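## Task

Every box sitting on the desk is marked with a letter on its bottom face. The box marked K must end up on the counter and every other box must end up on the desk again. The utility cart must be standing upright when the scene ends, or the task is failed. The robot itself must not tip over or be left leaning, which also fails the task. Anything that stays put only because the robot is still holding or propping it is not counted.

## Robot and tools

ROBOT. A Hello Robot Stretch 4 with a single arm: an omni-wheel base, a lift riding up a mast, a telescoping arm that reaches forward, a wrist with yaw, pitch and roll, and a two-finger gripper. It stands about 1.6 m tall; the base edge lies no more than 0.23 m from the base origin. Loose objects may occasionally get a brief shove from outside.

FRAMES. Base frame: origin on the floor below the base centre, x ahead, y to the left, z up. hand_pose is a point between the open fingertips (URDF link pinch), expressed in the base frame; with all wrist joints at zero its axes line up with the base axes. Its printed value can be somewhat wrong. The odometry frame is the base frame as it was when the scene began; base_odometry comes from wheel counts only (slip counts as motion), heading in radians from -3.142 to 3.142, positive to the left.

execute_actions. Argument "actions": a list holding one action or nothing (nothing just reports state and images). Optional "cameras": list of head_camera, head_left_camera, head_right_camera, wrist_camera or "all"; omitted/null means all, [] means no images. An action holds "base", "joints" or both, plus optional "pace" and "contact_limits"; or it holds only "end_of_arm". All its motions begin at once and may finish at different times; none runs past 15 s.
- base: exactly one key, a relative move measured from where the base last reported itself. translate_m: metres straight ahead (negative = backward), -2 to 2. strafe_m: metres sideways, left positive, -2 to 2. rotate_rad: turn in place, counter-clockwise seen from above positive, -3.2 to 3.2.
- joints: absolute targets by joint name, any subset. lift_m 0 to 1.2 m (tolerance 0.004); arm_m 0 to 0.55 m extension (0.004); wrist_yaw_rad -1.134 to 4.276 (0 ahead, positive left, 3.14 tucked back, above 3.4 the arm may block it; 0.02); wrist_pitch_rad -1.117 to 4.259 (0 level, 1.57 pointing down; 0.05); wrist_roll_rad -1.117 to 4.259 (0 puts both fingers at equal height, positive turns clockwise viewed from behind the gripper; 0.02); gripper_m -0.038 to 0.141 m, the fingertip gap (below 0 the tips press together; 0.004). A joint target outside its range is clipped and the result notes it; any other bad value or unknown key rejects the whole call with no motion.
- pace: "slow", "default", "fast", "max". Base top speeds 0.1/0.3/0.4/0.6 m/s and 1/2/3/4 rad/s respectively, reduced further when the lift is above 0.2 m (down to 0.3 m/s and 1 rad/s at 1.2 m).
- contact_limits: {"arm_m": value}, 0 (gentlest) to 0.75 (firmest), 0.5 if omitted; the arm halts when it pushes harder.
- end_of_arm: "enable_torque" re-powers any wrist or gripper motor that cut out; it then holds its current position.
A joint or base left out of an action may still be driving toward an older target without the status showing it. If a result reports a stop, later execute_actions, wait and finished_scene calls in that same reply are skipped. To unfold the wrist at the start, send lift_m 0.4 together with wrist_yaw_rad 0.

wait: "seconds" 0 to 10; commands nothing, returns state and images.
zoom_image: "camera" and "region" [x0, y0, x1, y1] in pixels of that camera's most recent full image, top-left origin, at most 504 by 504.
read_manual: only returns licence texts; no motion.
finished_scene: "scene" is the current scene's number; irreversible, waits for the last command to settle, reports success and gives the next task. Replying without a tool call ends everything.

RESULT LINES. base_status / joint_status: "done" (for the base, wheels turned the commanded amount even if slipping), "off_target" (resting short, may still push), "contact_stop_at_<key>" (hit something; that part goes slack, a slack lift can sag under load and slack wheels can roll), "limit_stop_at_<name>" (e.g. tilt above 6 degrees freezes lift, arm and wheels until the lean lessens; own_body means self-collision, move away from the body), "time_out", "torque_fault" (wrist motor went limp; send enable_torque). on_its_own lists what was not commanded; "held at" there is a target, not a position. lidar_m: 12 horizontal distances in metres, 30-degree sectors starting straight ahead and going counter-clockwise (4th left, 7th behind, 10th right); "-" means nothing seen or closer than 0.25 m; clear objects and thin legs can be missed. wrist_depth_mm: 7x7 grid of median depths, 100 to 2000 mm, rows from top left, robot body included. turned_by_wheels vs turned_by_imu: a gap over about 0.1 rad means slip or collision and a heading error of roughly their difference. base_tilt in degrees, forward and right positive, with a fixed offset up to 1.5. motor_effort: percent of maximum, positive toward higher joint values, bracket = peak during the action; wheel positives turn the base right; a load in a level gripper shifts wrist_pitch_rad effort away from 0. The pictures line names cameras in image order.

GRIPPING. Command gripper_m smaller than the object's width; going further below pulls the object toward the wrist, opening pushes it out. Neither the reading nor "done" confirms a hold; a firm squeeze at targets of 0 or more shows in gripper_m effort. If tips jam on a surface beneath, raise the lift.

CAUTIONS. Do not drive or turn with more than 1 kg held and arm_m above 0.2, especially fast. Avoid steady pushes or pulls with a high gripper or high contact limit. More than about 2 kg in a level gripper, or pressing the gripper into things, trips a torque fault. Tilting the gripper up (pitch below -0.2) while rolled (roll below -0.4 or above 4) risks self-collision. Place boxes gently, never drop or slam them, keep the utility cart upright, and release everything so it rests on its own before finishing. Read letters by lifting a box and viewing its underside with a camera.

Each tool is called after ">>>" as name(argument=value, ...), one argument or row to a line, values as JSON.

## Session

>>> execute_actions(
  actions=[],
)

Scene clock: 0.00 s.
base_odometry: x=+0.000 y=+0.000 heading=+0.000 (m, m, rad; odometry frame)
turned_by_wheels: +0.000 (rad since the last result)
turned_by_imu: +0.000 (rad since the last result)
base_tilt: forward=+0.8 right=+0.1 (deg)
lidar_m: 1.70 1.67 1.37 1.56 2.06 2.14 1.78 1.73 2.15 1.24 1.21 1.31
base_status: not commanded
joint_positions: lift_m=+0.291 arm_m=+0.002 wrist_yaw_rad=+3.220 wrist_pitch_rad=-0.015 wrist_roll_rad=+0.018 gripper_m=+0.057
joint_status: not commanded
motor_effort: lift_m=+21 arm_m=-1 wrist_yaw_rad=+1 wrist_pitch_rad=-9 wrist_roll_rad=+0 gripper_m=-3 wheel_0=+1 wheel_1=+1 wheel_2=+0 (%)
hand_pose: x=-0.1220 y=+0.0645 z=+0.4736 quat_wxyz=(-0.039, +0.007, +0.009, +0.999) (m; base frame)
wrist_depth_mm: - 133 231 - - - - / - 107 133 - - - - / - 113 134 - - - 1983 / - 134 190 - - - 1983 / 209 1921 - - - - 1983 / 216 1661 194 1499 198 1537 1499 / 213 1060 1182 - 1078 1042 1060
pictures: head_camera, head_left_camera, head_right_camera, wrist_camera
Images, in order (width x height): head_camera 420x560, head_left_camera 420x672, head_right_camera 420x672, wrist_camera 616x392.

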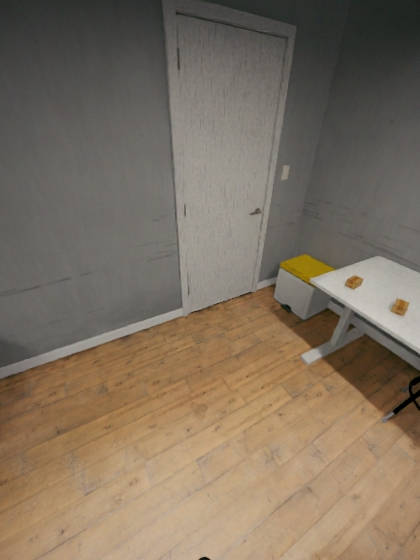

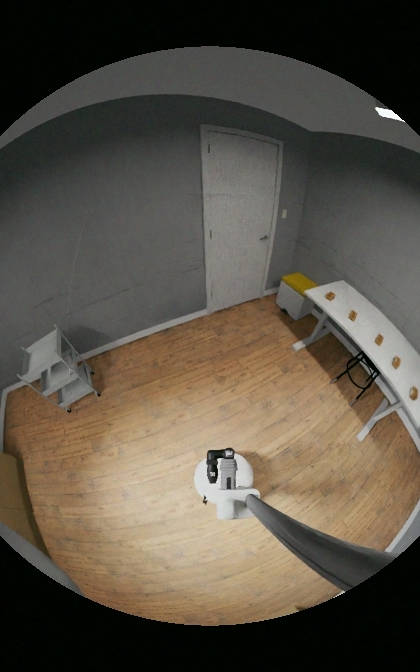

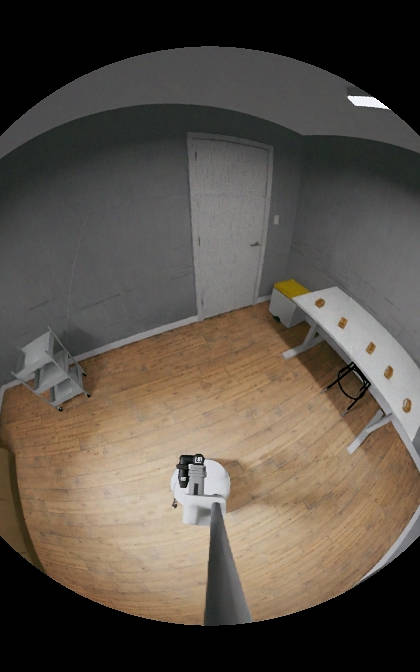

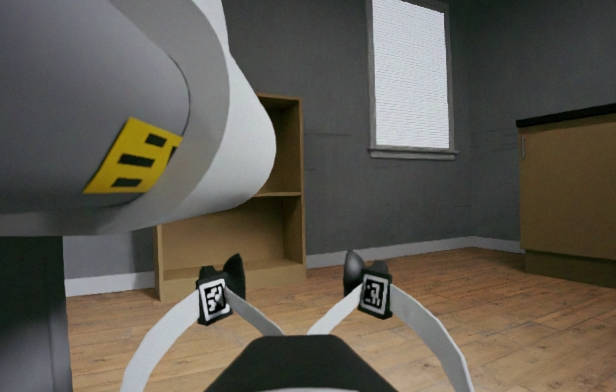

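>>> execute_actions(
  actions=[
    {"base":{"rotate_rad":-1.15},"joints":{"lift_m":0.7,"wrist_yaw_rad":0,"gripper_m":0.14,"wrist_pitch_rad":0.3,"wrist_roll_rad":0}},
  ],
  cameras=[],
)

>>> execute_actions(
  actions=[
    {"base":{"translate_m":0.62}},
  ],
  cameras=["head_camera","wrist_camera"],
)

Scene clock: 7.30 s.
base_odometry: x=+0.000 y=+0.000 heading=-1.149 (m, m, rad; odometry frame)
turned_by_wheels: -1.149 (rad since the last result)
turned_by_imu: -1.149 (rad since the last result)
base_tilt: forward=+0.8 right=+0.2 (deg)
lidar_m: 1.20 1.26 1.79 1.66 1.35 1.45 2.09 2.13 1.82 1.73 2.09 1.28
base_status: done
joint_positions: lift_m=+0.700 arm_m=+0.002 wrist_yaw_rad=+0.000 wrist_pitch_rad=+0.302 wrist_roll_rad=+0.000 gripper_m=+0.140
joint_status: all done
motor_effort: lift_m=+26(25) arm_m=-1(1) wrist_yaw_rad=+0(4) wrist_pitch_rad=-7(4) wrist_roll_rad=-1(6) gripper_m=+2(2) wheel_0=+5(8) wheel_1=+6(10) wheel_2=+5(10) (%)
hand_pose: x=+0.4479 y=-0.0873 z=+0.7919 quat_wxyz=(+0.989, +0.000, +0.151, +0.000) (m; base frame)
wrist_depth_mm: 1537 1618 1661 1708 1708 1808 1863 / 1618 1708 1708 1756 1808 1863 1921 / 1255 1118 1430 1499 1430 1983 1983 / 1808 1863 1921 1983 - - - / 1756 1921 1983 1863 1808 1983 1921 / 1430 214 1366 1499 1366 1397 1464 / 1182 1160 1229 - 1255 1182 1182
pictures: none
No camera images: the call's "cameras" was empty. Leave "cameras" out to get every camera's image.

Scene clock: 10.83 s.
base_odometry: x=+0.254 y=-0.565 heading=-1.148 (m, m, rad; odometry frame)
turned_by_wheels: +0.000 (rad since the last result)
turned_by_imu: -0.004 (rad since the last result)
base_tilt: forward=+0.7 right=+0.2 (deg)
lidar_m: 0.58 0.63 0.83 1.68 1.74 1.78 2.69 2.78 1.87 1.99 2.05 0.62
base_status: done
joint_positions: lift_m=+0.700 arm_m=+0.002 wrist_yaw_rad=+0.000 wrist_pitch_rad=+0.302 wrist_roll_rad=+0.000 gripper_m=+0.140
joint_status: not commanded
motor_effort: lift_m=+25(25) arm_m=-1(1) wrist_yaw_rad=+1(1) wrist_pitch_rad=-6(9) wrist_roll_rad=-1(2) gripper_m=+0(2) wheel_0=+5(8) wheel_1=+5(10) wheel_2=-4(13) (%)
hand_pose: x=+0.4479 y=-0.0874 z=+0.7920 quat_wxyz=(+0.989, +0.000, +0.151, +0.000) (m; base frame)
wrist_depth_mm: 1025 1042 1078 1098 1138 1182 1205 / 1078 1078 1118 1160 1205 1255 1255 / 1025 1042 1008 1025 1042 1281 1336 / 564 569 569 574 574 525 580 / 413 413 424 452 436 455 1499 / 1281 213 654 1397 946 1397 1464 / 1160 1118 1255 - 1138 1182 1182
pictures: head_camera, wrist_camera
Images, in order (width x height): head_camera 420x560, wrist_camera 616x392.

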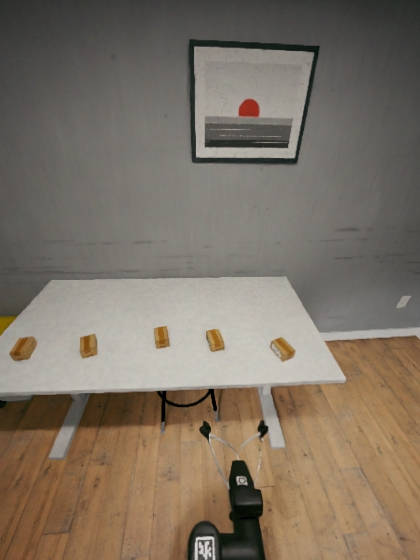

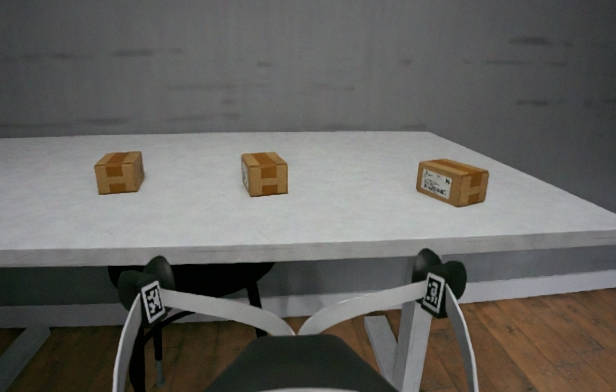

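>>> execute_actions(
  actions=[
    {"base":{"rotate_rad":0.065},"joints":{"lift_m":0.668,"arm_m":0.25}},
  ],
  cameras=["head_camera","wrist_camera"],
)

Scene clock: 16.83 s.
base_odometry: x=+0.254 y=-0.565 heading=-1.084 (m, m, rad; odometry frame)
turned_by_wheels: +0.064 (rad since the last result)
turned_by_imu: +0.062 (rad since the last result)
base_tilt: forward=+0.7 right=+0.2 (deg)
lidar_m: 0.60 0.63 0.91 1.67 1.78 1.83 2.68 2.80 1.86 2.00 0.84 0.61
base_status: done
joint_positions: lift_m=+0.668 arm_m=+0.249 wrist_yaw_rad=+0.000 wrist_pitch_rad=+0.302 wrist_roll_rad=+0.000 gripper_m=+0.140
joint_status: all done
motor_effort: lift_m=+14(20) arm_m=+5(3) wrist_yaw_rad=+0(1) wrist_pitch_rad=-10(9) wrist_roll_rad=-1(3) gripper_m=+1(2) wheel_0=-2(5) wheel_1=-2(6) wheel_2=-4(11) (%)
hand_pose: x=+0.6955 y=-0.0874 z=+0.7608 quat_wxyz=(+0.989, +0.000, +0.151, +0.000) (m; base frame)
wrist_depth_mm: 831 842 854 866 866 878 891 / 866 878 904 904 917 917 917 / 842 842 831 831 854 878 976 / 336 427 469 349 473 477 480 / 320 322 325 310 327 327 325 / 243 214 228 250 229 237 248 / 198 198 208 - 209 200 205
pictures: head_camera, wrist_camera
Images, in order (width x height): head_camera 420x560, wrist_camera 616x392.

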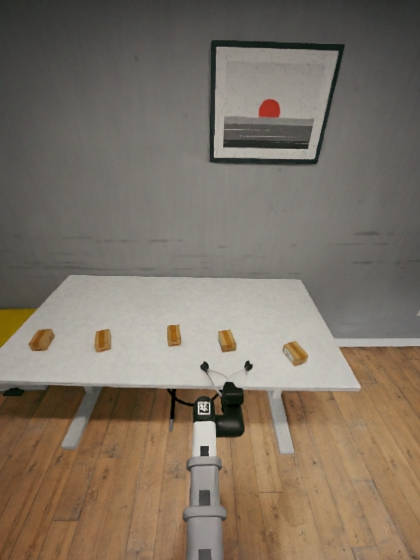

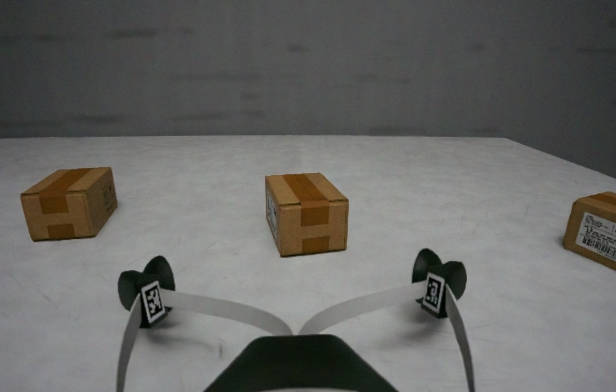

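>>> execute_actions(
  actions=[
    {"base":{"strafe_m":-0.012},"joints":{"arm_m":0.385}},
  ],
  cameras=[],
)

>>> execute_actions(
  actions=[
    {"joints":{"gripper_m":0.02}},
  ],
  cameras=["wrist_camera"],
)

>>> execute_actions(
  actions=[
    {"joints":{"lift_m":0.72,"wrist_pitch_rad":-0.7,"wrist_roll_rad":2.8}},
  ],
  cameras=["head_camera"],
)

>>> zoom_image(
  camera="head_camera",
  region=[140,200,340,400],
)

Scene clock: 24.10 s.
base_odometry: x=+0.244 y=-0.571 heading=-1.084 (m, m, rad; odometry frame)
turned_by_wheels: +0.000 (rad since the last result)
turned_by_imu: -0.002 (rad since the last result)
base_tilt: forward=+0.8 right=+0.2 (deg)
lidar_m: 0.60 0.65 0.91 1.69 1.80 1.81 2.71 2.81 1.86 1.99 0.84 0.62
base_status: done
joint_positions: lift_m=+0.668 arm_m=+0.384 wrist_yaw_rad=+0.000 wrist_pitch_rad=+0.302 wrist_roll_rad=+0.000 gripper_m=+0.140
joint_status: all done
motor_effort: lift_m=+14(14) arm_m=+5(6) wrist_yaw_rad=+0(1) wrist_pitch_rad=-6(7) wrist_roll_rad=-2(1) gripper_m=+3(1) wheel_0=+4(11) wheel_1=-5(9) wheel_2=+0(1) (%)
hand_pose: x=+0.8305 y=-0.0874 z=+0.7608 quat_wxyz=(+0.989, +0.000, +0.151, +0.000) (m; base frame)
wrist_depth_mm: 707 715 723 741 741 750 759 / 741 741 768 768 778 788 798 / 759 778 778 788 798 809 831 / 466 466 469 469 469 473 477 / 317 322 306 220 327 325 324 / 243 214 214 176 228 236 246 / 198 198 207 - 200 199 205
pictures: none
No camera images: the call's "cameras" was empty. Leave "cameras" out to get every camera's image.

Scene clock: 26.27 s.
base_odometry: x=+0.244 y=-0.571 heading=-1.084 (m, m, rad; odometry frame)
turned_by_wheels: +0.000 (rad since the last result)
turned_by_imu: -0.001 (rad since the last result)
base_tilt: forward=+0.8 right=+0.1 (deg)
lidar_m: 0.60 0.64 0.92 1.68 1.79 1.81 2.70 2.78 1.84 1.98 0.86 0.62
base_status: not commanded
joint_positions: lift_m=+0.668 arm_m=+0.384 wrist_yaw_rad=+0.000 wrist_pitch_rad=+0.303 wrist_roll_rad=+0.000 gripper_m=+0.020
joint_status: all done
motor_effort: lift_m=+15(14) arm_m=+5(5) wrist_yaw_rad=+0(0) wrist_pitch_rad=-8(11) wrist_roll_rad=-1(2) gripper_m=-18(19) wheel_0=+4(4) wheel_1=-5(5) wheel_2=+0(0) (%)
hand_pose: x=+0.8304 y=-0.0874 z=+0.7606 quat_wxyz=(+0.989, +0.000, +0.151, +0.000) (m; base frame)
wrist_depth_mm: 707 723 732 732 741 750 759 / 741 750 759 778 768 778 798 / 768 778 778 798 798 820 820 / 459 459 462 466 469 473 473 / 317 319 306 213 325 325 324 / 240 242 182 169 185 246 246 / 196 195 202 - 200 198 204
pictures: wrist_camera
Images, in order (width x height): wrist_camera 616x392.

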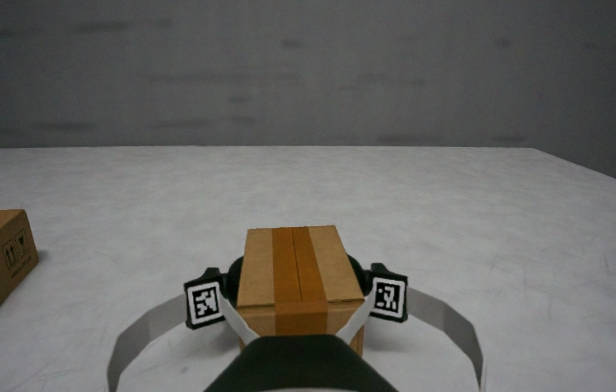

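Scene clock: 28.50 s.
base_odometry: x=+0.244 y=-0.571 heading=-1.084 (m, m, rad; odometry frame)
turned_by_wheels: +0.000 (rad since the last result)
turned_by_imu: -0.001 (rad since the last result)
base_tilt: forward=+0.8 right=+0.1 (deg)
lidar_m: 0.60 0.63 0.90 1.69 1.81 1.81 2.70 2.81 1.85 1.98 0.88 0.62
base_status: not commanded
joint_positions: lift_m=+0.720 arm_m=+0.384 wrist_yaw_rad=+0.000 wrist_pitch_rad=-0.697 wrist_roll_rad=+2.799 gripper_m=+0.020
joint_status: all done
motor_effort: lift_m=+26(31) arm_m=+4(5) wrist_yaw_rad=+1(0) wrist_pitch_rad=-12(19) wrist_roll_rad=+1(6) gripper_m=-21(19) wheel_0=+4(4) wheel_1=-5(4) wheel_2=+0(0) (%)
hand_pose: x=+0.7764 y=-0.0874 z=+1.0829 quat_wxyz=(+0.160, +0.926, -0.058, +0.336) (m; base frame)
wrist_depth_mm: 854 820 788 750 723 691 668 / 946 917 866 831 798 759 723 / 1078 1025 931 917 878 831 798 / 1255 1160 1060 1008 960 917 878 / 1430 1366 1160 213 1078 1025 991 / 1464 1537 181 169 184 1160 1138 / 1336 1397 1537 - 1430 1336 1281
pictures: head_camera
Images, in order (width x height): head_camera 420x560.

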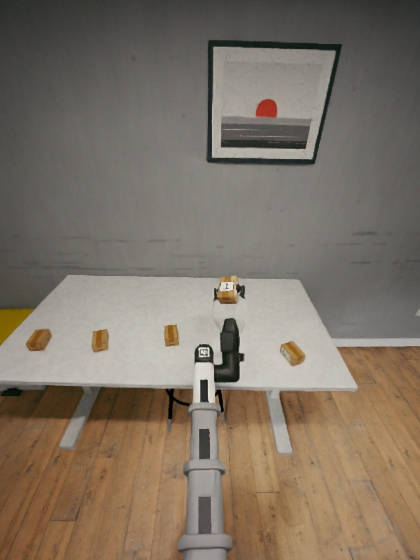

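Region (140, 200, 340, 400) of head_camera's 420x560 image, scaled by 2.520, with more detail than that image has.

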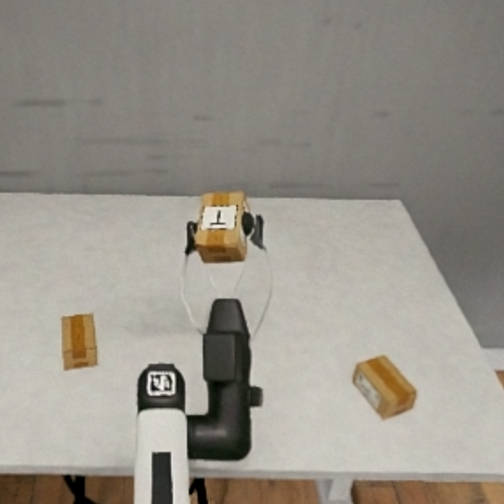

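>>> execute_actions(
  actions=[
    {"joints":{"wrist_roll_rad":0,"wrist_pitch_rad":0.1}},
  ],
  cameras=[],
)

>>> execute_actions(
  actions=[
    {"joints":{"lift_m":0.671,"wrist_pitch_rad":0.3},"pace":"slow"},
  ],
  cameras=[],
)

>>> execute_actions(
  actions=[
    {"joints":{"gripper_m":0.14}},
  ],
  cameras=[],
)

>>> execute_actions(
  actions=[
    {"joints":{"arm_m":0.25,"lift_m":0.668}},
  ],
  cameras=[],
)

>>> execute_actions(
  actions=[
    {"base":{"strafe_m":0.24}},
  ],
  cameras=["wrist_camera"],
)

>>> execute_actions(
  actions=[
    {"joints":{"arm_m":0.405}},
  ],
  cameras=["wrist_camera"],
)

Scene clock: 39.37 s.
base_odometry: x=+0.244 y=-0.571 heading=-1.084 (m, m, rad; odometry frame)
turned_by_wheels: +0.000 (rad since the last result)
turned_by_imu: -0.002 (rad since the last result)
base_tilt: forward=+0.7 right=+0.1 (deg)
lidar_m: 0.60 0.65 0.90 1.68 1.80 1.82 2.72 2.82 1.85 1.99 0.83 0.64
base_status: not commanded
joint_positions: lift_m=+0.720 arm_m=+0.384 wrist_yaw_rad=+0.000 wrist_pitch_rad=+0.103 wrist_roll_rad=+0.001 gripper_m=+0.020
joint_status: all done
motor_effort: lift_m=+26(26) arm_m=+4(4) wrist_yaw_rad=+1(1) wrist_pitch_rad=-11(9) wrist_roll_rad=-2(6) gripper_m=-19(18) wheel_0=+4(4) wheel_1=-5(5) wheel_2=+0(0) (%)
hand_pose: x=+0.8421 y=-0.0874 z=+0.8680 quat_wxyz=(+0.999, +0.000, +0.052, +0.000) (m; base frame)
wrist_depth_mm: 741 750 778 759 788 788 798 / 759 768 768 788 788 809 820 / 778 778 798 809 809 820 831 / 788 809 809 809 831 842 854 / 750 759 691 213 759 750 866 / 480 488 182 169 185 484 484 / 355 357 377 - 366 359 364
pictures: none
No camera images: the call's "cameras" was empty. Leave "cameras" out to get every camera's image.

Scene clock: 40.63 s.
base_odometry: x=+0.244 y=-0.571 heading=-1.084 (m, m, rad; odometry frame)
turned_by_wheels: +0.000 (rad since the last result)
turned_by_imu: -0.001 (rad since the last result)
base_tilt: forward=+0.8 right=+0.1 (deg)
lidar_m: 0.59 0.63 0.89 1.69 1.81 1.80 2.71 2.79 1.86 1.99 0.83 0.62
base_status: not commanded
joint_positions: lift_m=+0.671 arm_m=+0.384 wrist_yaw_rad=+0.000 wrist_pitch_rad=+0.303 wrist_roll_rad=+0.001 gripper_m=+0.020
joint_status: all done
motor_effort: lift_m=+15(21) arm_m=+4(4) wrist_yaw_rad=+0(0) wrist_pitch_rad=-10(14) wrist_roll_rad=-2(2) gripper_m=-22(21) wheel_0=+4(4) wheel_1=-5(5) wheel_2=+1(0) (%)
hand_pose: x=+0.8305 y=-0.0874 z=+0.7635 quat_wxyz=(+0.989, +0.000, +0.151, +0.000) (m; base frame)
wrist_depth_mm: 715 715 732 732 741 750 759 / 732 732 759 768 778 788 798 / 768 778 778 798 809 798 831 / 469 469 469 473 480 480 484 / 322 325 309 213 332 330 329 / 245 247 182 169 185 251 250 / 201 199 206 - 203 202 208
pictures: none
No camera images: the call's "cameras" was empty. Leave "cameras" out to get every camera's image.

Scene clock: 42.80 s.
base_odometry: x=+0.244 y=-0.571 heading=-1.084 (m, m, rad; odometry frame)
turned_by_wheels: +0.000 (rad since the last result)
turned_by_imu: -0.001 (rad since the last result)
base_tilt: forward=+0.8 right=+0.1 (deg)
lidar_m: 0.57 0.63 0.90 1.68 1.82 1.79 2.72 2.78 1.85 1.97 0.84 0.61
base_status: not commanded
joint_positions: lift_m=+0.671 arm_m=+0.384 wrist_yaw_rad=+0.000 wrist_pitch_rad=+0.303 wrist_roll_rad=+0.001 gripper_m=+0.140
joint_status: all done
motor_effort: lift_m=+15(15) arm_m=+4(4) wrist_yaw_rad=+1(1) wrist_pitch_rad=-9(11) wrist_roll_rad=-2(2) gripper_m=+3(18) wheel_0=+4(4) wheel_1=-5(5) wheel_2=+0(0) (%)
hand_pose: x=+0.8305 y=-0.0874 z=+0.7637 quat_wxyz=(+0.989, +0.000, +0.151, +0.000) (m; base frame)
wrist_depth_mm: 707 723 723 723 741 750 759 / 741 750 759 759 788 788 798 / 768 768 788 788 809 809 831 / 469 469 477 473 480 480 484 / 324 327 329 227 334 332 330 / 246 214 191 182 230 240 251 / 202 202 207 - 213 203 208
pictures: none
No camera images: the call's "cameras" was empty. Leave "cameras" out to get every camera's image.

Scene clock: 44.23 s.
base_odometry: x=+0.244 y=-0.571 heading=-1.084 (m, m, rad; odometry frame)
turned_by_wheels: +0.000 (rad since the last result)
turned_by_imu: -0.001 (rad since the last result)
base_tilt: forward=+0.8 right=+0.2 (deg)
lidar_m: 0.58 0.64 0.92 1.71 1.81 1.83 2.72 2.81 1.84 1.99 0.86 0.63
base_status: not commanded
joint_positions: lift_m=+0.668 arm_m=+0.251 wrist_yaw_rad=+0.000 wrist_pitch_rad=+0.302 wrist_roll_rad=+0.001 gripper_m=+0.140
joint_status: all done
motor_effort: lift_m=+14(16) arm_m=-4(4) wrist_yaw_rad=+1(0) wrist_pitch_rad=-6(9) wrist_roll_rad=-1(3) gripper_m=+1(0) wheel_0=+4(4) wheel_1=-5(4) wheel_2=+0(0) (%)
hand_pose: x=+0.6971 y=-0.0874 z=+0.7607 quat_wxyz=(+0.989, +0.000, +0.151, +0.000) (m; base frame)
wrist_depth_mm: 831 831 842 854 854 878 891 / 866 878 891 904 904 917 917 / 854 831 831 831 854 866 976 / 340 466 469 347 473 477 477 / 319 324 325 315 327 327 312 / 242 213 227 249 228 236 247 / 198 198 207 - 209 200 205
pictures: none
No camera images: the call's "cameras" was empty. Leave "cameras" out to get every camera's image.

Scene clock: 46.33 s.
base_odometry: x=+0.456 y=-0.459 heading=-1.084 (m, m, rad; odometry frame)
turned_by_wheels: +0.000 (rad since the last result)
turned_by_imu: -0.001 (rad since the last result)
base_tilt: forward=+0.7 right=+0.1 (deg)
lidar_m: 0.61 0.63 0.92 1.46 1.55 1.67 2.71 2.83 2.05 2.22 0.84 0.65
base_status: done
joint_positions: lift_m=+0.668 arm_m=+0.251 wrist_yaw_rad=+0.000 wrist_pitch_rad=+0.302 wrist_roll_rad=+0.001 gripper_m=+0.140
joint_status: not commanded
motor_effort: lift_m=+15(15) arm_m=-4(5) wrist_yaw_rad=+1(1) wrist_pitch_rad=-9(9) wrist_roll_rad=-2(2) gripper_m=+1(1) wheel_0=-2(13) wheel_1=+5(13) wheel_2=+0(0) (%)
hand_pose: x=+0.6971 y=-0.0874 z=+0.7607 quat_wxyz=(+0.989, +0.000, +0.151, +0.000) (m; base frame)
wrist_depth_mm: 831 842 842 854 866 866 891 / 878 878 891 917 917 917 931 / 854 831 842 842 854 866 891 / 462 469 466 347 473 392 329 / 319 322 325 325 327 327 325 / 243 214 226 250 229 236 247 / 198 198 207 - 209 200 205
pictures: wrist_camera
Images, in order (width x height): wrist_camera 616x392.

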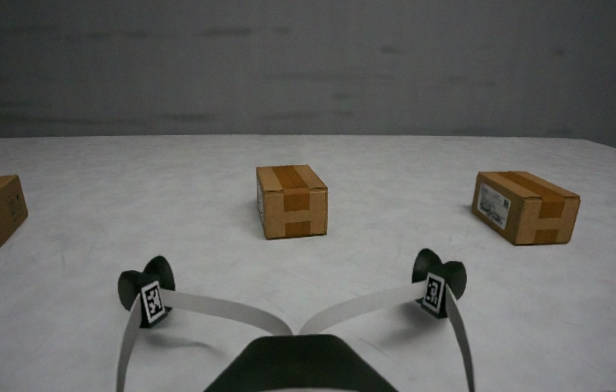

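Scene clock: 47.87 s.
base_odometry: x=+0.456 y=-0.459 heading=-1.084 (m, m, rad; odometry frame)
turned_by_wheels: +0.000 (rad since the last result)
turned_by_imu: -0.001 (rad since the last result)
base_tilt: forward=+0.8 right=+0.1 (deg)
lidar_m: 0.59 0.63 0.89 1.46 1.57 1.67 2.70 2.82 2.07 2.25 0.84 0.64
base_status: not commanded
joint_positions: lift_m=+0.668 arm_m=+0.404 wrist_yaw_rad=+0.000 wrist_pitch_rad=+0.302 wrist_roll_rad=+0.001 gripper_m=+0.140
joint_status: all done
motor_effort: lift_m=+15(15) arm_m=+5(4) wrist_yaw_rad=+0(1) wrist_pitch_rad=-7(7) wrist_roll_rad=-2(2) gripper_m=+2(0) wheel_0=-2(2) wheel_1=+5(5) wheel_2=+0(0) (%)
hand_pose: x=+0.8505 y=-0.0874 z=+0.7608 quat_wxyz=(+0.989, +0.000, +0.151, +0.000) (m; base frame)
wrist_depth_mm: 699 707 715 715 723 732 741 / 723 732 741 750 759 768 768 / 741 759 768 778 798 788 809 / 466 466 466 469 469 477 477 / 319 320 306 220 327 327 325 / 242 213 226 191 227 236 247 / 198 197 207 - 209 199 204
pictures: wrist_camera
Images, in order (width x height): wrist_camera 616x392.

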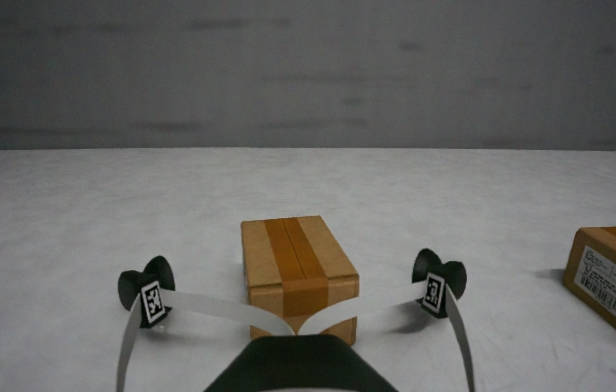

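>>> execute_actions(
  actions=[
    {"joints":{"gripper_m":0.02,"arm_m":0.415}},
  ],
  cameras=[],
)

>>> execute_actions(
  actions=[
    {"joints":{"lift_m":0.72,"wrist_pitch_rad":-0.7,"wrist_roll_rad":2.8}},
  ],
  cameras=["head_camera"],
)

>>> zoom_image(
  camera="head_camera",
  region=[140,200,340,400],
)

Scene clock: 55.17 s.
base_odometry: x=+0.456 y=-0.459 heading=-1.084 (m, m, rad; odometry frame)
turned_by_wheels: +0.000 (rad since the last result)
turned_by_imu: -0.002 (rad since the last result)
base_tilt: forward=+0.7 right=+0.2 (deg)
lidar_m: 0.61 0.65 0.93 1.42 1.56 1.67 2.72 2.82 2.08 2.22 0.86 0.61
base_status: not commanded
joint_positions: lift_m=+0.668 arm_m=+0.414 wrist_yaw_rad=+0.000 wrist_pitch_rad=+0.303 wrist_roll_rad=+0.001 gripper_m=+0.020
joint_status: all done
motor_effort: lift_m=+15(16) arm_m=+5(7) wrist_yaw_rad=+0(0) wrist_pitch_rad=-12(11) wrist_roll_rad=-2(2) gripper_m=-21(19) wheel_0=-2(2) wheel_1=+5(5) wheel_2=+0(0) (%)
hand_pose: x=+0.8604 y=-0.0874 z=+0.7605 quat_wxyz=(+0.989, +0.000, +0.151, +0.000) (m; base frame)
wrist_depth_mm: 683 691 707 707 723 723 732 / 707 732 732 750 750 759 768 / 741 750 759 768 778 778 798 / 455 462 462 466 469 469 473 / 317 320 304 212 324 324 324 / 240 243 182 172 185 246 244 / 198 194 202 - 200 198 204
pictures: none
No camera images: the call's "cameras" was empty. Leave "cameras" out to get every camera's image.

Scene clock: 57.40 s.
base_odometry: x=+0.456 y=-0.459 heading=-1.084 (m, m, rad; odometry frame)
turned_by_wheels: +0.000 (rad since the last result)
turned_by_imu: -0.001 (rad since the last result)
base_tilt: forward=+0.8 right=+0.2 (deg)
lidar_m: 0.58 0.66 0.94 1.44 1.55 1.68 2.71 2.80 2.06 2.23 0.82 0.63
base_status: not commanded
joint_positions: lift_m=+0.720 arm_m=+0.414 wrist_yaw_rad=+0.000 wrist_pitch_rad=-0.697 wrist_roll_rad=+2.799 gripper_m=+0.020
joint_status: all done
motor_effort: lift_m=+26(26) arm_m=+4(5) wrist_yaw_rad=+0(1) wrist_pitch_rad=-8(20) wrist_roll_rad=+1(4) gripper_m=-19(19) wheel_0=-2(2) wheel_1=+5(5) wheel_2=+0(0) (%)
hand_pose: x=+0.8064 y=-0.0874 z=+1.0829 quat_wxyz=(+0.160, +0.926, -0.058, +0.336) (m; base frame)
wrist_depth_mm: 831 798 768 723 699 676 640 / 904 878 842 809 768 723 707 / 1025 960 904 891 842 809 768 / 1182 1078 1025 991 946 878 854 / 1430 1308 1138 211 1042 991 946 / 1464 1464 181 172 184 1118 1078 / 1336 1430 1537 - 1366 1281 1229
pictures: head_camera
Images, in order (width x height): head_camera 420x560.

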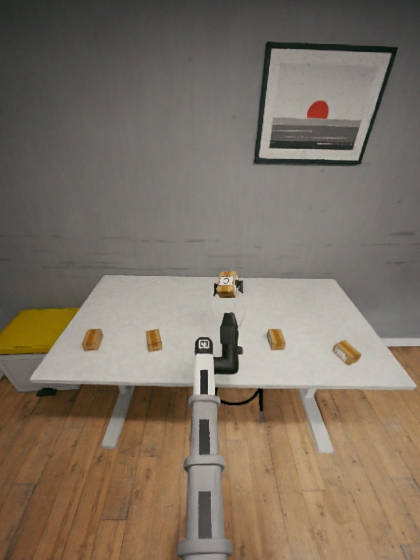

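Region (140, 200, 340, 400) of head_camera's 420x560 image, scaled by 2.520, with more detail than that image has.

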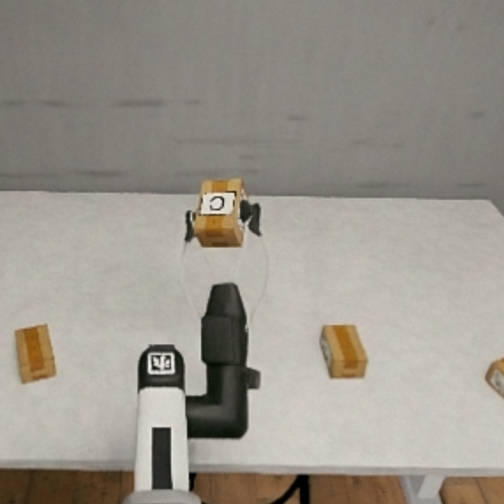

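>>> execute_actions(
  actions=[
    {"joints":{"wrist_roll_rad":0,"wrist_pitch_rad":0.1}},
  ],
  cameras=[],
)

>>> execute_actions(
  actions=[
    {"joints":{"lift_m":0.671,"wrist_pitch_rad":0.3},"pace":"slow"},
  ],
  cameras=[],
)

>>> execute_actions(
  actions=[
    {"joints":{"gripper_m":0.14}},
  ],
  cameras=[],
)

>>> execute_actions(
  actions=[
    {"joints":{"arm_m":0.25,"lift_m":0.668}},
  ],
  cameras=[],
)

>>> execute_actions(
  actions=[
    {"base":{"strafe_m":0.32}},
  ],
  cameras=[],
)

>>> execute_actions(
  actions=[
    {"joints":{"arm_m":0.385}},
  ],
  cameras=["wrist_camera"],
)

Scene clock: 68.93 s.
base_odometry: x=+0.456 y=-0.459 heading=-1.084 (m, m, rad; odometry frame)
turned_by_wheels: +0.000 (rad since the last result)
turned_by_imu: -0.002 (rad since the last result)
base_tilt: forward=+0.8 right=+0.1 (deg)
lidar_m: 0.59 0.66 0.95 1.46 1.54 1.70 2.72 2.82 2.07 2.22 0.86 0.63
base_status: not commanded
joint_positions: lift_m=+0.720 arm_m=+0.414 wrist_yaw_rad=+0.000 wrist_pitch_rad=+0.103 wrist_roll_rad=+0.001 gripper_m=+0.020
joint_status: all done
motor_effort: lift_m=+26(26) arm_m=+4(4) wrist_yaw_rad=+0(1) wrist_pitch_rad=-10(12) wrist_roll_rad=-2(5) gripper_m=-23(21) wheel_0=-2(2) wheel_1=+5(5) wheel_2=+0(0) (%)
hand_pose: x=+0.8721 y=-0.0874 z=+0.8680 quat_wxyz=(+0.999, +0.000, +0.052, +0.000) (m; base frame)
wrist_depth_mm: 715 732 741 741 750 768 778 / 723 741 750 759 768 778 788 / 750 759 768 778 788 798 809 / 768 778 778 788 788 820 820 / 741 741 683 212 759 750 741 / 480 484 182 172 185 484 480 / 364 357 377 - 366 359 364
pictures: none
No camera images: the call's "cameras" was empty. Leave "cameras" out to get every camera's image.

Scene clock: 70.20 s.
base_odometry: x=+0.456 y=-0.459 heading=-1.084 (m, m, rad; odometry frame)
turned_by_wheels: +0.000 (rad since the last result)
turned_by_imu: -0.001 (rad since the last result)
base_tilt: forward=+0.7 right=+0.2 (deg)
lidar_m: 0.60 0.66 0.92 1.44 1.54 1.67 2.71 2.80 2.07 2.22 0.84 0.65
base_status: not commanded
joint_positions: lift_m=+0.671 arm_m=+0.414 wrist_yaw_rad=+0.000 wrist_pitch_rad=+0.303 wrist_roll_rad=+0.001 gripper_m=+0.020
joint_status: all done
motor_effort: lift_m=+15(25) arm_m=+4(4) wrist_yaw_rad=+0(0) wrist_pitch_rad=-11(13) wrist_roll_rad=-2(2) gripper_m=-21(17) wheel_0=-2(2) wheel_1=+5(5) wheel_2=+0(0) (%)
hand_pose: x=+0.8605 y=-0.0874 z=+0.7635 quat_wxyz=(+0.989, +0.000, +0.151, +0.000) (m; base frame)
wrist_depth_mm: 683 683 699 699 723 723 732 / 715 732 723 741 759 759 768 / 741 750 768 768 768 778 798 / 466 469 473 473 480 477 484 / 322 325 309 212 330 330 329 / 246 249 181 172 185 250 249 / 200 198 206 - 204 202 208
pictures: none
No camera images: the call's "cameras" was empty. Leave "cameras" out to get every camera's image.

Scene clock: 72.37 s.
base_odometry: x=+0.456 y=-0.459 heading=-1.084 (m, m, rad; odometry frame)
turned_by_wheels: +0.000 (rad since the last result)
turned_by_imu: -0.001 (rad since the last result)
base_tilt: forward=+0.7 right=+0.1 (deg)
lidar_m: 0.61 0.65 0.91 1.46 1.56 1.67 2.71 2.82 2.05 2.21 0.83 0.63
base_status: not commanded
joint_positions: lift_m=+0.671 arm_m=+0.414 wrist_yaw_rad=+0.000 wrist_pitch_rad=+0.303 wrist_roll_rad=+0.001 gripper_m=+0.140
joint_status: all done
motor_effort: lift_m=+15(15) arm_m=+4(4) wrist_yaw_rad=+1(1) wrist_pitch_rad=-9(10) wrist_roll_rad=-2(1) gripper_m=+1(18) wheel_0=-2(2) wheel_1=+5(5) wheel_2=+1(0) (%)
hand_pose: x=+0.8605 y=-0.0874 z=+0.7637 quat_wxyz=(+0.989, +0.000, +0.151, +0.000) (m; base frame)
wrist_depth_mm: 691 691 707 707 723 723 741 / 715 723 732 750 750 759 768 / 741 741 759 759 778 788 809 / 473 473 477 477 477 484 484 / 325 327 310 226 334 332 330 / 246 213 191 183 232 241 251 / 202 202 206 - 213 203 208
pictures: none
No camera images: the call's "cameras" was empty. Leave "cameras" out to get every camera's image.

Scene clock: 73.93 s.
base_odometry: x=+0.456 y=-0.459 heading=-1.084 (m, m, rad; odometry frame)
turned_by_wheels: +0.000 (rad since the last result)
turned_by_imu: -0.001 (rad since the last result)
base_tilt: forward=+0.7 right=+0.1 (deg)
lidar_m: 0.60 0.66 0.91 1.45 1.55 1.64 2.72 2.78 2.04 2.24 0.81 0.64
base_status: not commanded
joint_positions: lift_m=+0.668 arm_m=+0.251 wrist_yaw_rad=+0.000 wrist_pitch_rad=+0.302 wrist_roll_rad=+0.001 gripper_m=+0.140
joint_status: all done
motor_effort: lift_m=+15(13) arm_m=-5(3) wrist_yaw_rad=+1(0) wrist_pitch_rad=-8(10) wrist_roll_rad=-2(2) gripper_m=+1(0) wheel_0=-2(2) wheel_1=+5(5) wheel_2=+0(0) (%)
hand_pose: x=+0.6971 y=-0.0874 z=+0.7607 quat_wxyz=(+0.989, +0.000, +0.151, +0.000) (m; base frame)
wrist_depth_mm: 831 842 842 854 878 878 904 / 866 866 891 904 904 917 946 / 842 842 842 842 854 866 891 / 462 466 469 347 473 392 329 / 320 322 325 327 325 325 325 / 242 213 227 250 228 237 248 / 198 198 208 - 208 200 205
pictures: none
No camera images: the call's "cameras" was empty. Leave "cameras" out to get every camera's image.

Scene clock: 76.33 s.
base_odometry: x=+0.738 y=-0.309 heading=-1.084 (m, m, rad; odometry frame)
turned_by_wheels: +0.000 (rad since the last result)
turned_by_imu: -0.001 (rad since the last result)
base_tilt: forward=+0.7 right=+0.2 (deg)
lidar_m: 0.62 0.67 1.18 1.13 1.22 1.51 2.72 2.82 2.38 2.55 0.88 0.64
base_status: done
joint_positions: lift_m=+0.668 arm_m=+0.251 wrist_yaw_rad=+0.000 wrist_pitch_rad=+0.302 wrist_roll_rad=+0.001 gripper_m=+0.140
joint_status: not commanded
motor_effort: lift_m=+16(16) arm_m=-5(5) wrist_yaw_rad=+1(1) wrist_pitch_rad=-9(9) wrist_roll_rad=-2(3) gripper_m=+0(1) wheel_0=-3(12) wheel_1=+2(13) wheel_2=+0(0) (%)
hand_pose: x=+0.6971 y=-0.0874 z=+0.7607 quat_wxyz=(+0.989, +0.000, +0.151, +0.000) (m; base frame)
wrist_depth_mm: 831 842 854 854 866 891 891 / 866 878 904 891 917 931 931 / 917 831 831 842 842 866 891 / 364 466 469 327 477 473 397 / 317 322 327 317 329 327 327 / 242 214 227 249 228 237 247 / 198 198 207 - 208 199 205
pictures: none
No camera images: the call's "cameras" was empty. Leave "cameras" out to get every camera's image.

Scene clock: 77.77 s.
base_odometry: x=+0.738 y=-0.309 heading=-1.084 (m, m, rad; odometry frame)
turned_by_wheels: +0.000 (rad since the last result)
turned_by_imu: -0.001 (rad since the last result)
base_tilt: forward=+0.8 right=+0.2 (deg)
lidar_m: 0.64 0.66 1.20 1.13 1.22 1.52 2.72 2.81 2.37 2.54 0.89 0.64
base_status: not commanded
joint_positions: lift_m=+0.668 arm_m=+0.384 wrist_yaw_rad=+0.000 wrist_pitch_rad=+0.302 wrist_roll_rad=+0.001 gripper_m=+0.140
joint_status: all done
motor_effort: lift_m=+16(16) arm_m=+5(4) wrist_yaw_rad=+0(1) wrist_pitch_rad=-9(9) wrist_roll_rad=-2(2) gripper_m=-3(1) wheel_0=-3(4) wheel_1=+2(2) wheel_2=+0(0) (%)
hand_pose: x=+0.8305 y=-0.0874 z=+0.7607 quat_wxyz=(+0.989, +0.000, +0.151, +0.000) (m; base frame)
wrist_depth_mm: 715 723 732 741 750 759 759 / 741 750 759 778 778 798 809 / 788 768 788 809 798 820 820 / 462 466 466 469 473 473 477 / 319 322 306 220 327 327 324 / 241 214 225 181 200 236 246 / 198 198 206 - 207 199 205
pictures: wrist_camera
Images, in order (width x height): wrist_camera 616x392.

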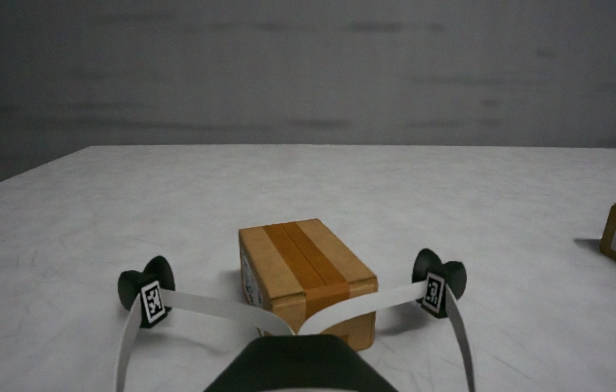

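>>> execute_actions(
  actions=[
    {"joints":{"gripper_m":0.02,"arm_m":0.395}},
  ],
  cameras=[],
)

>>> execute_actions(
  actions=[
    {"joints":{"lift_m":0.72,"wrist_pitch_rad":-0.7,"wrist_roll_rad":2.8}},
  ],
  cameras=["head_camera"],
)

>>> zoom_image(
  camera="head_camera",
  region=[140,200,340,400],
)

Scene clock: 85.20 s.
base_odometry: x=+0.738 y=-0.309 heading=-1.084 (m, m, rad; odometry frame)
turned_by_wheels: +0.000 (rad since the last result)
turned_by_imu: -0.002 (rad since the last result)
base_tilt: forward=+0.8 right=+0.1 (deg)
lidar_m: 0.63 0.65 1.21 1.12 1.21 1.53 2.74 2.80 2.37 2.52 0.88 0.62
base_status: not commanded
joint_positions: lift_m=+0.668 arm_m=+0.394 wrist_yaw_rad=+0.000 wrist_pitch_rad=+0.303 wrist_roll_rad=+0.001 gripper_m=+0.020
joint_status: all done
motor_effort: lift_m=+16(15) arm_m=+5(6) wrist_yaw_rad=+0(1) wrist_pitch_rad=-8(13) wrist_roll_rad=-2(2) gripper_m=-23(17) wheel_0=-3(3) wheel_1=+2(2) wheel_2=+0(0) (%)
hand_pose: x=+0.8404 y=-0.0874 z=+0.7605 quat_wxyz=(+0.989, +0.000, +0.151, +0.000) (m; base frame)
wrist_depth_mm: 699 707 723 732 741 750 759 / 732 750 750 768 778 778 788 / 768 768 778 798 798 809 820 / 459 459 462 466 469 473 469 / 317 320 304 213 325 324 322 / 240 242 182 169 185 247 245 / 197 194 202 - 200 198 204
pictures: none
No camera images: the call's "cameras" was empty. Leave "cameras" out to get every camera's image.

Scene clock: 87.43 s.
base_odometry: x=+0.738 y=-0.309 heading=-1.084 (m, m, rad; odometry frame)
turned_by_wheels: +0.000 (rad since the last result)
turned_by_imu: -0.001 (rad since the last result)
base_tilt: forward=+0.8 right=+0.1 (deg)
lidar_m: 0.62 0.66 1.18 1.14 1.20 1.51 2.74 2.83 2.38 2.56 0.84 0.63
base_status: not commanded
joint_positions: lift_m=+0.720 arm_m=+0.394 wrist_yaw_rad=+0.000 wrist_pitch_rad=-0.697 wrist_roll_rad=+2.799 gripper_m=+0.020
joint_status: all done
motor_effort: lift_m=+25(26) arm_m=+4(5) wrist_yaw_rad=+1(1) wrist_pitch_rad=-10(19) wrist_roll_rad=+1(5) gripper_m=-20(21) wheel_0=-3(3) wheel_1=+2(2) wheel_2=+0(0) (%)
hand_pose: x=+0.7863 y=-0.0874 z=+1.0829 quat_wxyz=(+0.160, +0.926, -0.058, +0.336) (m; base frame)
wrist_depth_mm: 854 831 788 750 723 691 668 / 931 904 866 831 788 750 723 / 1042 991 960 904 866 831 788 / 1229 1138 1078 1025 946 917 878 / 1430 1336 1182 213 1060 1025 991 / 1499 1499 180 170 185 1160 1098 / 1336 1430 1499 - 1430 1336 1255
pictures: head_camera
Images, in order (width x height): head_camera 420x560.

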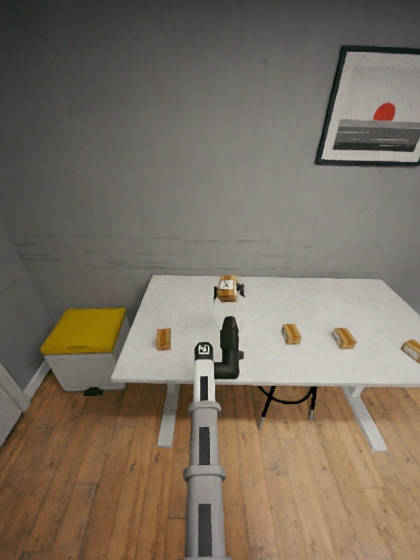

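Region (140, 200, 340, 400) of head_camera's 420x560 image, scaled by 2.520, with more detail than that image has.

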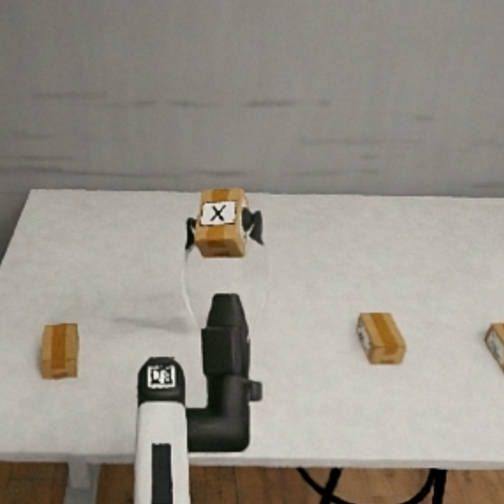

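>>> execute_actions(
  actions=[
    {"joints":{"wrist_roll_rad":0,"wrist_pitch_rad":0.1}},
  ],
  cameras=[],
)

>>> execute_actions(
  actions=[
    {"joints":{"lift_m":0.671,"wrist_pitch_rad":0.3},"pace":"slow"},
  ],
  cameras=[],
)

>>> execute_actions(
  actions=[
    {"joints":{"gripper_m":0.14}},
  ],
  cameras=[],
)

>>> execute_actions(
  actions=[
    {"joints":{"arm_m":0.25,"lift_m":0.668}},
  ],
  cameras=[],
)

>>> execute_actions(
  actions=[
    {"base":{"strafe_m":0.268}},
  ],
  cameras=[],
)

>>> execute_actions(
  actions=[
    {"joints":{"arm_m":0.395}},
  ],
  cameras=["wrist_camera"],
)

>>> execute_actions(
  actions=[
    {"joints":{"gripper_m":0.02}},
  ],
  cameras=[],
)

>>> execute_actions(
  actions=[
    {"joints":{"lift_m":0.72,"wrist_pitch_rad":-0.7,"wrist_roll_rad":2.8}},
  ],
  cameras=["head_camera"],
)

>>> zoom_image(
  camera="head_camera",
  region=[140,200,340,400],
)

Scene clock: 101.43 s.
base_odometry: x=+0.738 y=-0.309 heading=-1.084 (m, m, rad; odometry frame)
turned_by_wheels: +0.000 (rad since the last result)
turned_by_imu: -0.002 (rad since the last result)
base_tilt: forward=+0.7 right=+0.2 (deg)
lidar_m: 0.61 0.65 1.18 1.12 1.22 1.51 2.72 2.82 2.38 2.55 0.90 0.64
base_status: not commanded
joint_positions: lift_m=+0.720 arm_m=+0.394 wrist_yaw_rad=+0.000 wrist_pitch_rad=+0.103 wrist_roll_rad=+0.001 gripper_m=+0.020
joint_status: all done
motor_effort: lift_m=+25(26) arm_m=+4(4) wrist_yaw_rad=+1(1) wrist_pitch_rad=-9(10) wrist_roll_rad=-2(8) gripper_m=-20(19) wheel_0=-3(3) wheel_1=+2(2) wheel_2=+0(0) (%)
hand_pose: x=+0.8521 y=-0.0874 z=+0.8680 quat_wxyz=(+0.999, +0.000, +0.052, +0.000) (m; base frame)
wrist_depth_mm: 750 750 759 768 778 788 798 / 759 768 778 778 788 809 809 / 768 778 778 798 798 820 831 / 778 788 809 820 831 831 854 / 798 759 691 213 768 750 741 / 484 488 182 169 185 488 480 / 364 357 375 - 366 359 364
pictures: none
No camera images: the call's "cameras" was empty. Leave "cameras" out to get every camera's image.

Scene clock: 102.70 s.
base_odometry: x=+0.738 y=-0.309 heading=-1.084 (m, m, rad; odometry frame)
turned_by_wheels: +0.000 (rad since the last result)
turned_by_imu: -0.001 (rad since the last result)
base_tilt: forward=+0.8 right=+0.2 (deg)
lidar_m: 0.61 0.67 1.19 1.13 1.21 1.50 2.74 2.80 2.38 2.53 0.88 0.65
base_status: not commanded
joint_positions: lift_m=+0.671 arm_m=+0.394 wrist_yaw_rad=+0.000 wrist_pitch_rad=+0.303 wrist_roll_rad=+0.001 gripper_m=+0.020
joint_status: all done
motor_effort: lift_m=+15(26) arm_m=+5(4) wrist_yaw_rad=+1(1) wrist_pitch_rad=-10(12) wrist_roll_rad=-2(2) gripper_m=-21(20) wheel_0=-3(3) wheel_1=+2(2) wheel_2=+0(0) (%)
hand_pose: x=+0.8405 y=-0.0874 z=+0.7635 quat_wxyz=(+0.989, +0.000, +0.151, +0.000) (m; base frame)
wrist_depth_mm: 707 707 732 723 741 741 759 / 732 741 759 768 768 778 788 / 768 768 788 788 798 798 809 / 466 469 477 473 477 477 484 / 322 325 310 213 330 330 329 / 246 247 182 169 185 251 249 / 200 198 206 - 204 202 208
pictures: none
No camera images: the call's "cameras" was empty. Leave "cameras" out to get every camera's image.

Scene clock: 104.87 s.
base_odometry: x=+0.738 y=-0.309 heading=-1.084 (m, m, rad; odometry frame)
turned_by_wheels: +0.000 (rad since the last result)
turned_by_imu: -0.001 (rad since the last result)
base_tilt: forward=+0.8 right=+0.1 (deg)
lidar_m: 0.63 0.66 1.20 1.14 1.21 1.51 2.75 2.82 2.35 2.54 0.89 0.66
base_status: not commanded
joint_positions: lift_m=+0.671 arm_m=+0.394 wrist_yaw_rad=+0.000 wrist_pitch_rad=+0.303 wrist_roll_rad=+0.001 gripper_m=+0.140
joint_status: all done
motor_effort: lift_m=+14(15) arm_m=+4(4) wrist_yaw_rad=+0(0) wrist_pitch_rad=-9(10) wrist_roll_rad=-3(2) gripper_m=-2(20) wheel_0=-3(3) wheel_1=+2(2) wheel_2=+0(0) (%)
hand_pose: x=+0.8405 y=-0.0874 z=+0.7637 quat_wxyz=(+0.989, +0.000, +0.151, +0.000) (m; base frame)
wrist_depth_mm: 707 715 723 732 741 741 759 / 732 750 759 768 778 778 788 / 768 768 778 788 798 809 809 / 469 469 473 473 480 484 484 / 324 325 329 227 332 332 330 / 247 213 191 184 231 241 250 / 202 202 206 - 213 203 208
pictures: none
No camera images: the call's "cameras" was empty. Leave "cameras" out to get every camera's image.

Scene clock: 106.37 s.
base_odometry: x=+0.738 y=-0.309 heading=-1.084 (m, m, rad; odometry frame)
turned_by_wheels: +0.000 (rad since the last result)
turned_by_imu: -0.001 (rad since the last result)
base_tilt: forward=+0.7 right=+0.2 (deg)
lidar_m: 0.62 0.63 1.20 1.11 1.22 1.53 2.71 2.82 2.37 2.55 0.87 0.65
base_status: not commanded
joint_positions: lift_m=+0.668 arm_m=+0.251 wrist_yaw_rad=+0.000 wrist_pitch_rad=+0.302 wrist_roll_rad=+0.001 gripper_m=+0.140
joint_status: all done
motor_effort: lift_m=+15(14) arm_m=-5(7) wrist_yaw_rad=+0(0) wrist_pitch_rad=-9(10) wrist_roll_rad=-1(2) gripper_m=-2(1) wheel_0=-3(3) wheel_1=+2(2) wheel_2=+0(0) (%)
hand_pose: x=+0.6971 y=-0.0874 z=+0.7607 quat_wxyz=(+0.989, +0.000, +0.151, +0.000) (m; base frame)
wrist_depth_mm: 831 842 854 866 866 878 891 / 866 891 904 904 917 917 931 / 904 831 831 842 854 854 891 / 364 462 466 347 473 477 397 / 319 324 325 325 327 329 325 / 243 214 227 250 228 236 248 / 198 198 208 - 208 200 205
pictures: none
No camera images: the call's "cameras" was empty. Leave "cameras" out to get every camera's image.

Scene clock: 108.57 s.
base_odometry: x=+0.975 y=-0.184 heading=-1.084 (m, m, rad; odometry frame)
turned_by_wheels: +0.000 (rad since the last result)
turned_by_imu: -0.001 (rad since the last result)
base_tilt: forward=+0.7 right=+0.1 (deg)
lidar_m: 0.64 1.06 0.92 0.87 0.93 1.32 1.44 2.82 2.58 2.80 0.89 0.66
base_status: done
joint_positions: lift_m=+0.668 arm_m=+0.251 wrist_yaw_rad=+0.000 wrist_pitch_rad=+0.302 wrist_roll_rad=+0.001 gripper_m=+0.140
joint_status: not commanded
motor_effort: lift_m=+16(16) arm_m=-5(5) wrist_yaw_rad=+0(1) wrist_pitch_rad=-9(8) wrist_roll_rad=-2(2) gripper_m=+2(2) wheel_0=-3(12) wheel_1=+4(13) wheel_2=+0(0) (%)
hand_pose: x=+0.6971 y=-0.0874 z=+0.7607 quat_wxyz=(+0.989, +0.000, +0.151, +0.000) (m; base frame)
wrist_depth_mm: 842 854 866 866 866 891 904 / 878 891 904 904 931 931 931 / 917 931 917 842 842 866 891 / 960 976 466 347 473 413 347 / 878 322 324 322 327 327 327 / 242 214 226 249 228 236 247 / 198 198 207 - 208 200 204
pictures: none
No camera images: the call's "cameras" was empty. Leave "cameras" out to get every camera's image.

Scene clock: 110.07 s.
base_odometry: x=+0.975 y=-0.184 heading=-1.084 (m, m, rad; odometry frame)
turned_by_wheels: +0.000 (rad since the last result)
turned_by_imu: -0.001 (rad since the last result)
base_tilt: forward=+0.8 right=+0.2 (deg)
lidar_m: 0.65 1.05 0.91 0.87 0.95 1.31 1.43 2.82 2.62 2.83 0.88 0.65
base_status: not commanded
joint_positions: lift_m=+0.668 arm_m=+0.394 wrist_yaw_rad=+0.000 wrist_pitch_rad=+0.302 wrist_roll_rad=+0.001 gripper_m=+0.140
joint_status: all done
motor_effort: lift_m=+16(15) arm_m=+5(6) wrist_yaw_rad=+0(1) wrist_pitch_rad=-9(7) wrist_roll_rad=-2(2) gripper_m=+0(2) wheel_0=-3(3) wheel_1=+4(4) wheel_2=-1(0) (%)
hand_pose: x=+0.8405 y=-0.0874 z=+0.7607 quat_wxyz=(+0.989, +0.000, +0.151, +0.000) (m; base frame)
wrist_depth_mm: 715 707 723 732 741 741 750 / 741 750 768 778 778 788 798 / 768 788 788 788 798 820 820 / 820 820 466 469 473 473 480 / 854 322 304 220 327 325 325 / 243 214 187 179 227 236 246 / 198 198 203 - 208 199 204
pictures: wrist_camera
Images, in order (width x height): wrist_camera 616x392.

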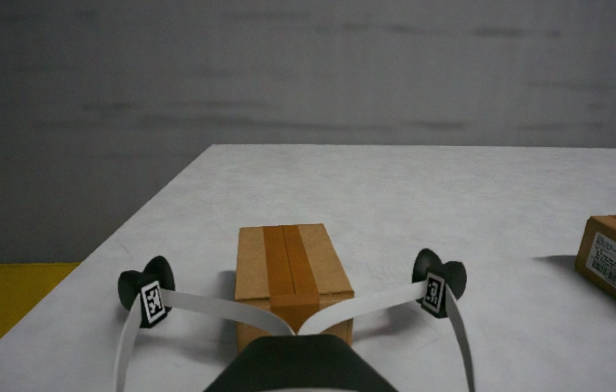

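Scene clock: 112.23 s.
base_odometry: x=+0.975 y=-0.184 heading=-1.084 (m, m, rad; odometry frame)
turned_by_wheels: +0.000 (rad since the last result)
turned_by_imu: -0.001 (rad since the last result)
base_tilt: forward=+0.8 right=+0.2 (deg)
lidar_m: 0.62 1.06 0.91 0.85 0.92 1.30 1.46 2.81 2.59 2.82 0.88 0.65
base_status: not commanded
joint_positions: lift_m=+0.668 arm_m=+0.394 wrist_yaw_rad=+0.000 wrist_pitch_rad=+0.303 wrist_roll_rad=+0.001 gripper_m=+0.020
joint_status: all done
motor_effort: lift_m=+16(16) arm_m=+5(5) wrist_yaw_rad=+0(0) wrist_pitch_rad=-9(8) wrist_roll_rad=-1(2) gripper_m=-21(18) wheel_0=-3(3) wheel_1=+4(4) wheel_2=+0(0) (%)
hand_pose: x=+0.8404 y=-0.0874 z=+0.7605 quat_wxyz=(+0.989, +0.000, +0.151, +0.000) (m; base frame)
wrist_depth_mm: 707 715 732 723 741 741 759 / 732 750 768 768 778 778 798 / 788 788 788 788 809 809 820 / 820 809 462 466 469 473 469 / 854 320 304 212 324 324 324 / 241 243 182 170 185 247 245 / 197 195 202 - 200 198 204
pictures: none
No camera images: the call's "cameras" was empty. Leave "cameras" out to get every camera's image.

Scene clock: 114.47 s.
base_odometry: x=+0.975 y=-0.184 heading=-1.084 (m, m, rad; odometry frame)
turned_by_wheels: +0.000 (rad since the last result)
turned_by_imu: -0.001 (rad since the last result)
base_tilt: forward=+0.7 right=+0.1 (deg)
lidar_m: 0.62 1.05 0.91 0.87 0.94 1.31 1.43 2.80 2.63 2.80 0.90 0.65
base_status: not commanded
joint_positions: lift_m=+0.720 arm_m=+0.394 wrist_yaw_rad=+0.000 wrist_pitch_rad=-0.697 wrist_roll_rad=+2.799 gripper_m=+0.020
joint_status: all done
motor_effort: lift_m=+26(27) arm_m=+5(5) wrist_yaw_rad=+1(1) wrist_pitch_rad=-10(17) wrist_roll_rad=+1(6) gripper_m=-19(23) wheel_0=-2(3) wheel_1=+3(4) wheel_2=+0(0) (%)
hand_pose: x=+0.7864 y=-0.0874 z=+1.0829 quat_wxyz=(+0.160, +0.926, -0.058, +0.336) (m; base frame)
wrist_depth_mm: 866 831 788 759 723 699 668 / 931 904 866 831 788 759 715 / 1060 1025 960 917 878 831 788 / 1229 1182 1078 1025 976 917 878 / 1430 1336 1205 212 1078 1025 976 / 1499 1499 181 170 183 1160 1098 / 1336 1397 1537 - 1430 1336 1182
pictures: head_camera
Images, in order (width x height): head_camera 420x560.

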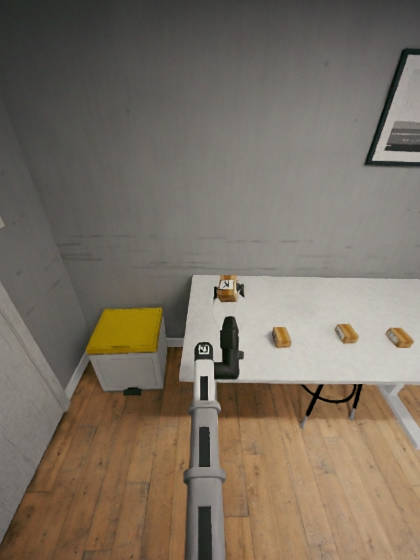

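Region (140, 200, 340, 400) of head_camera's 420x560 image, scaled by 2.520, with more detail than that image has.

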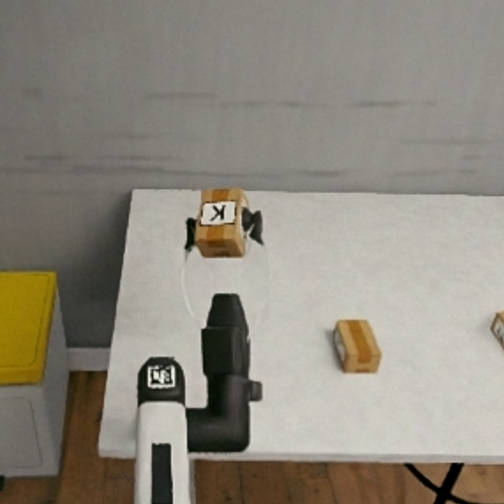

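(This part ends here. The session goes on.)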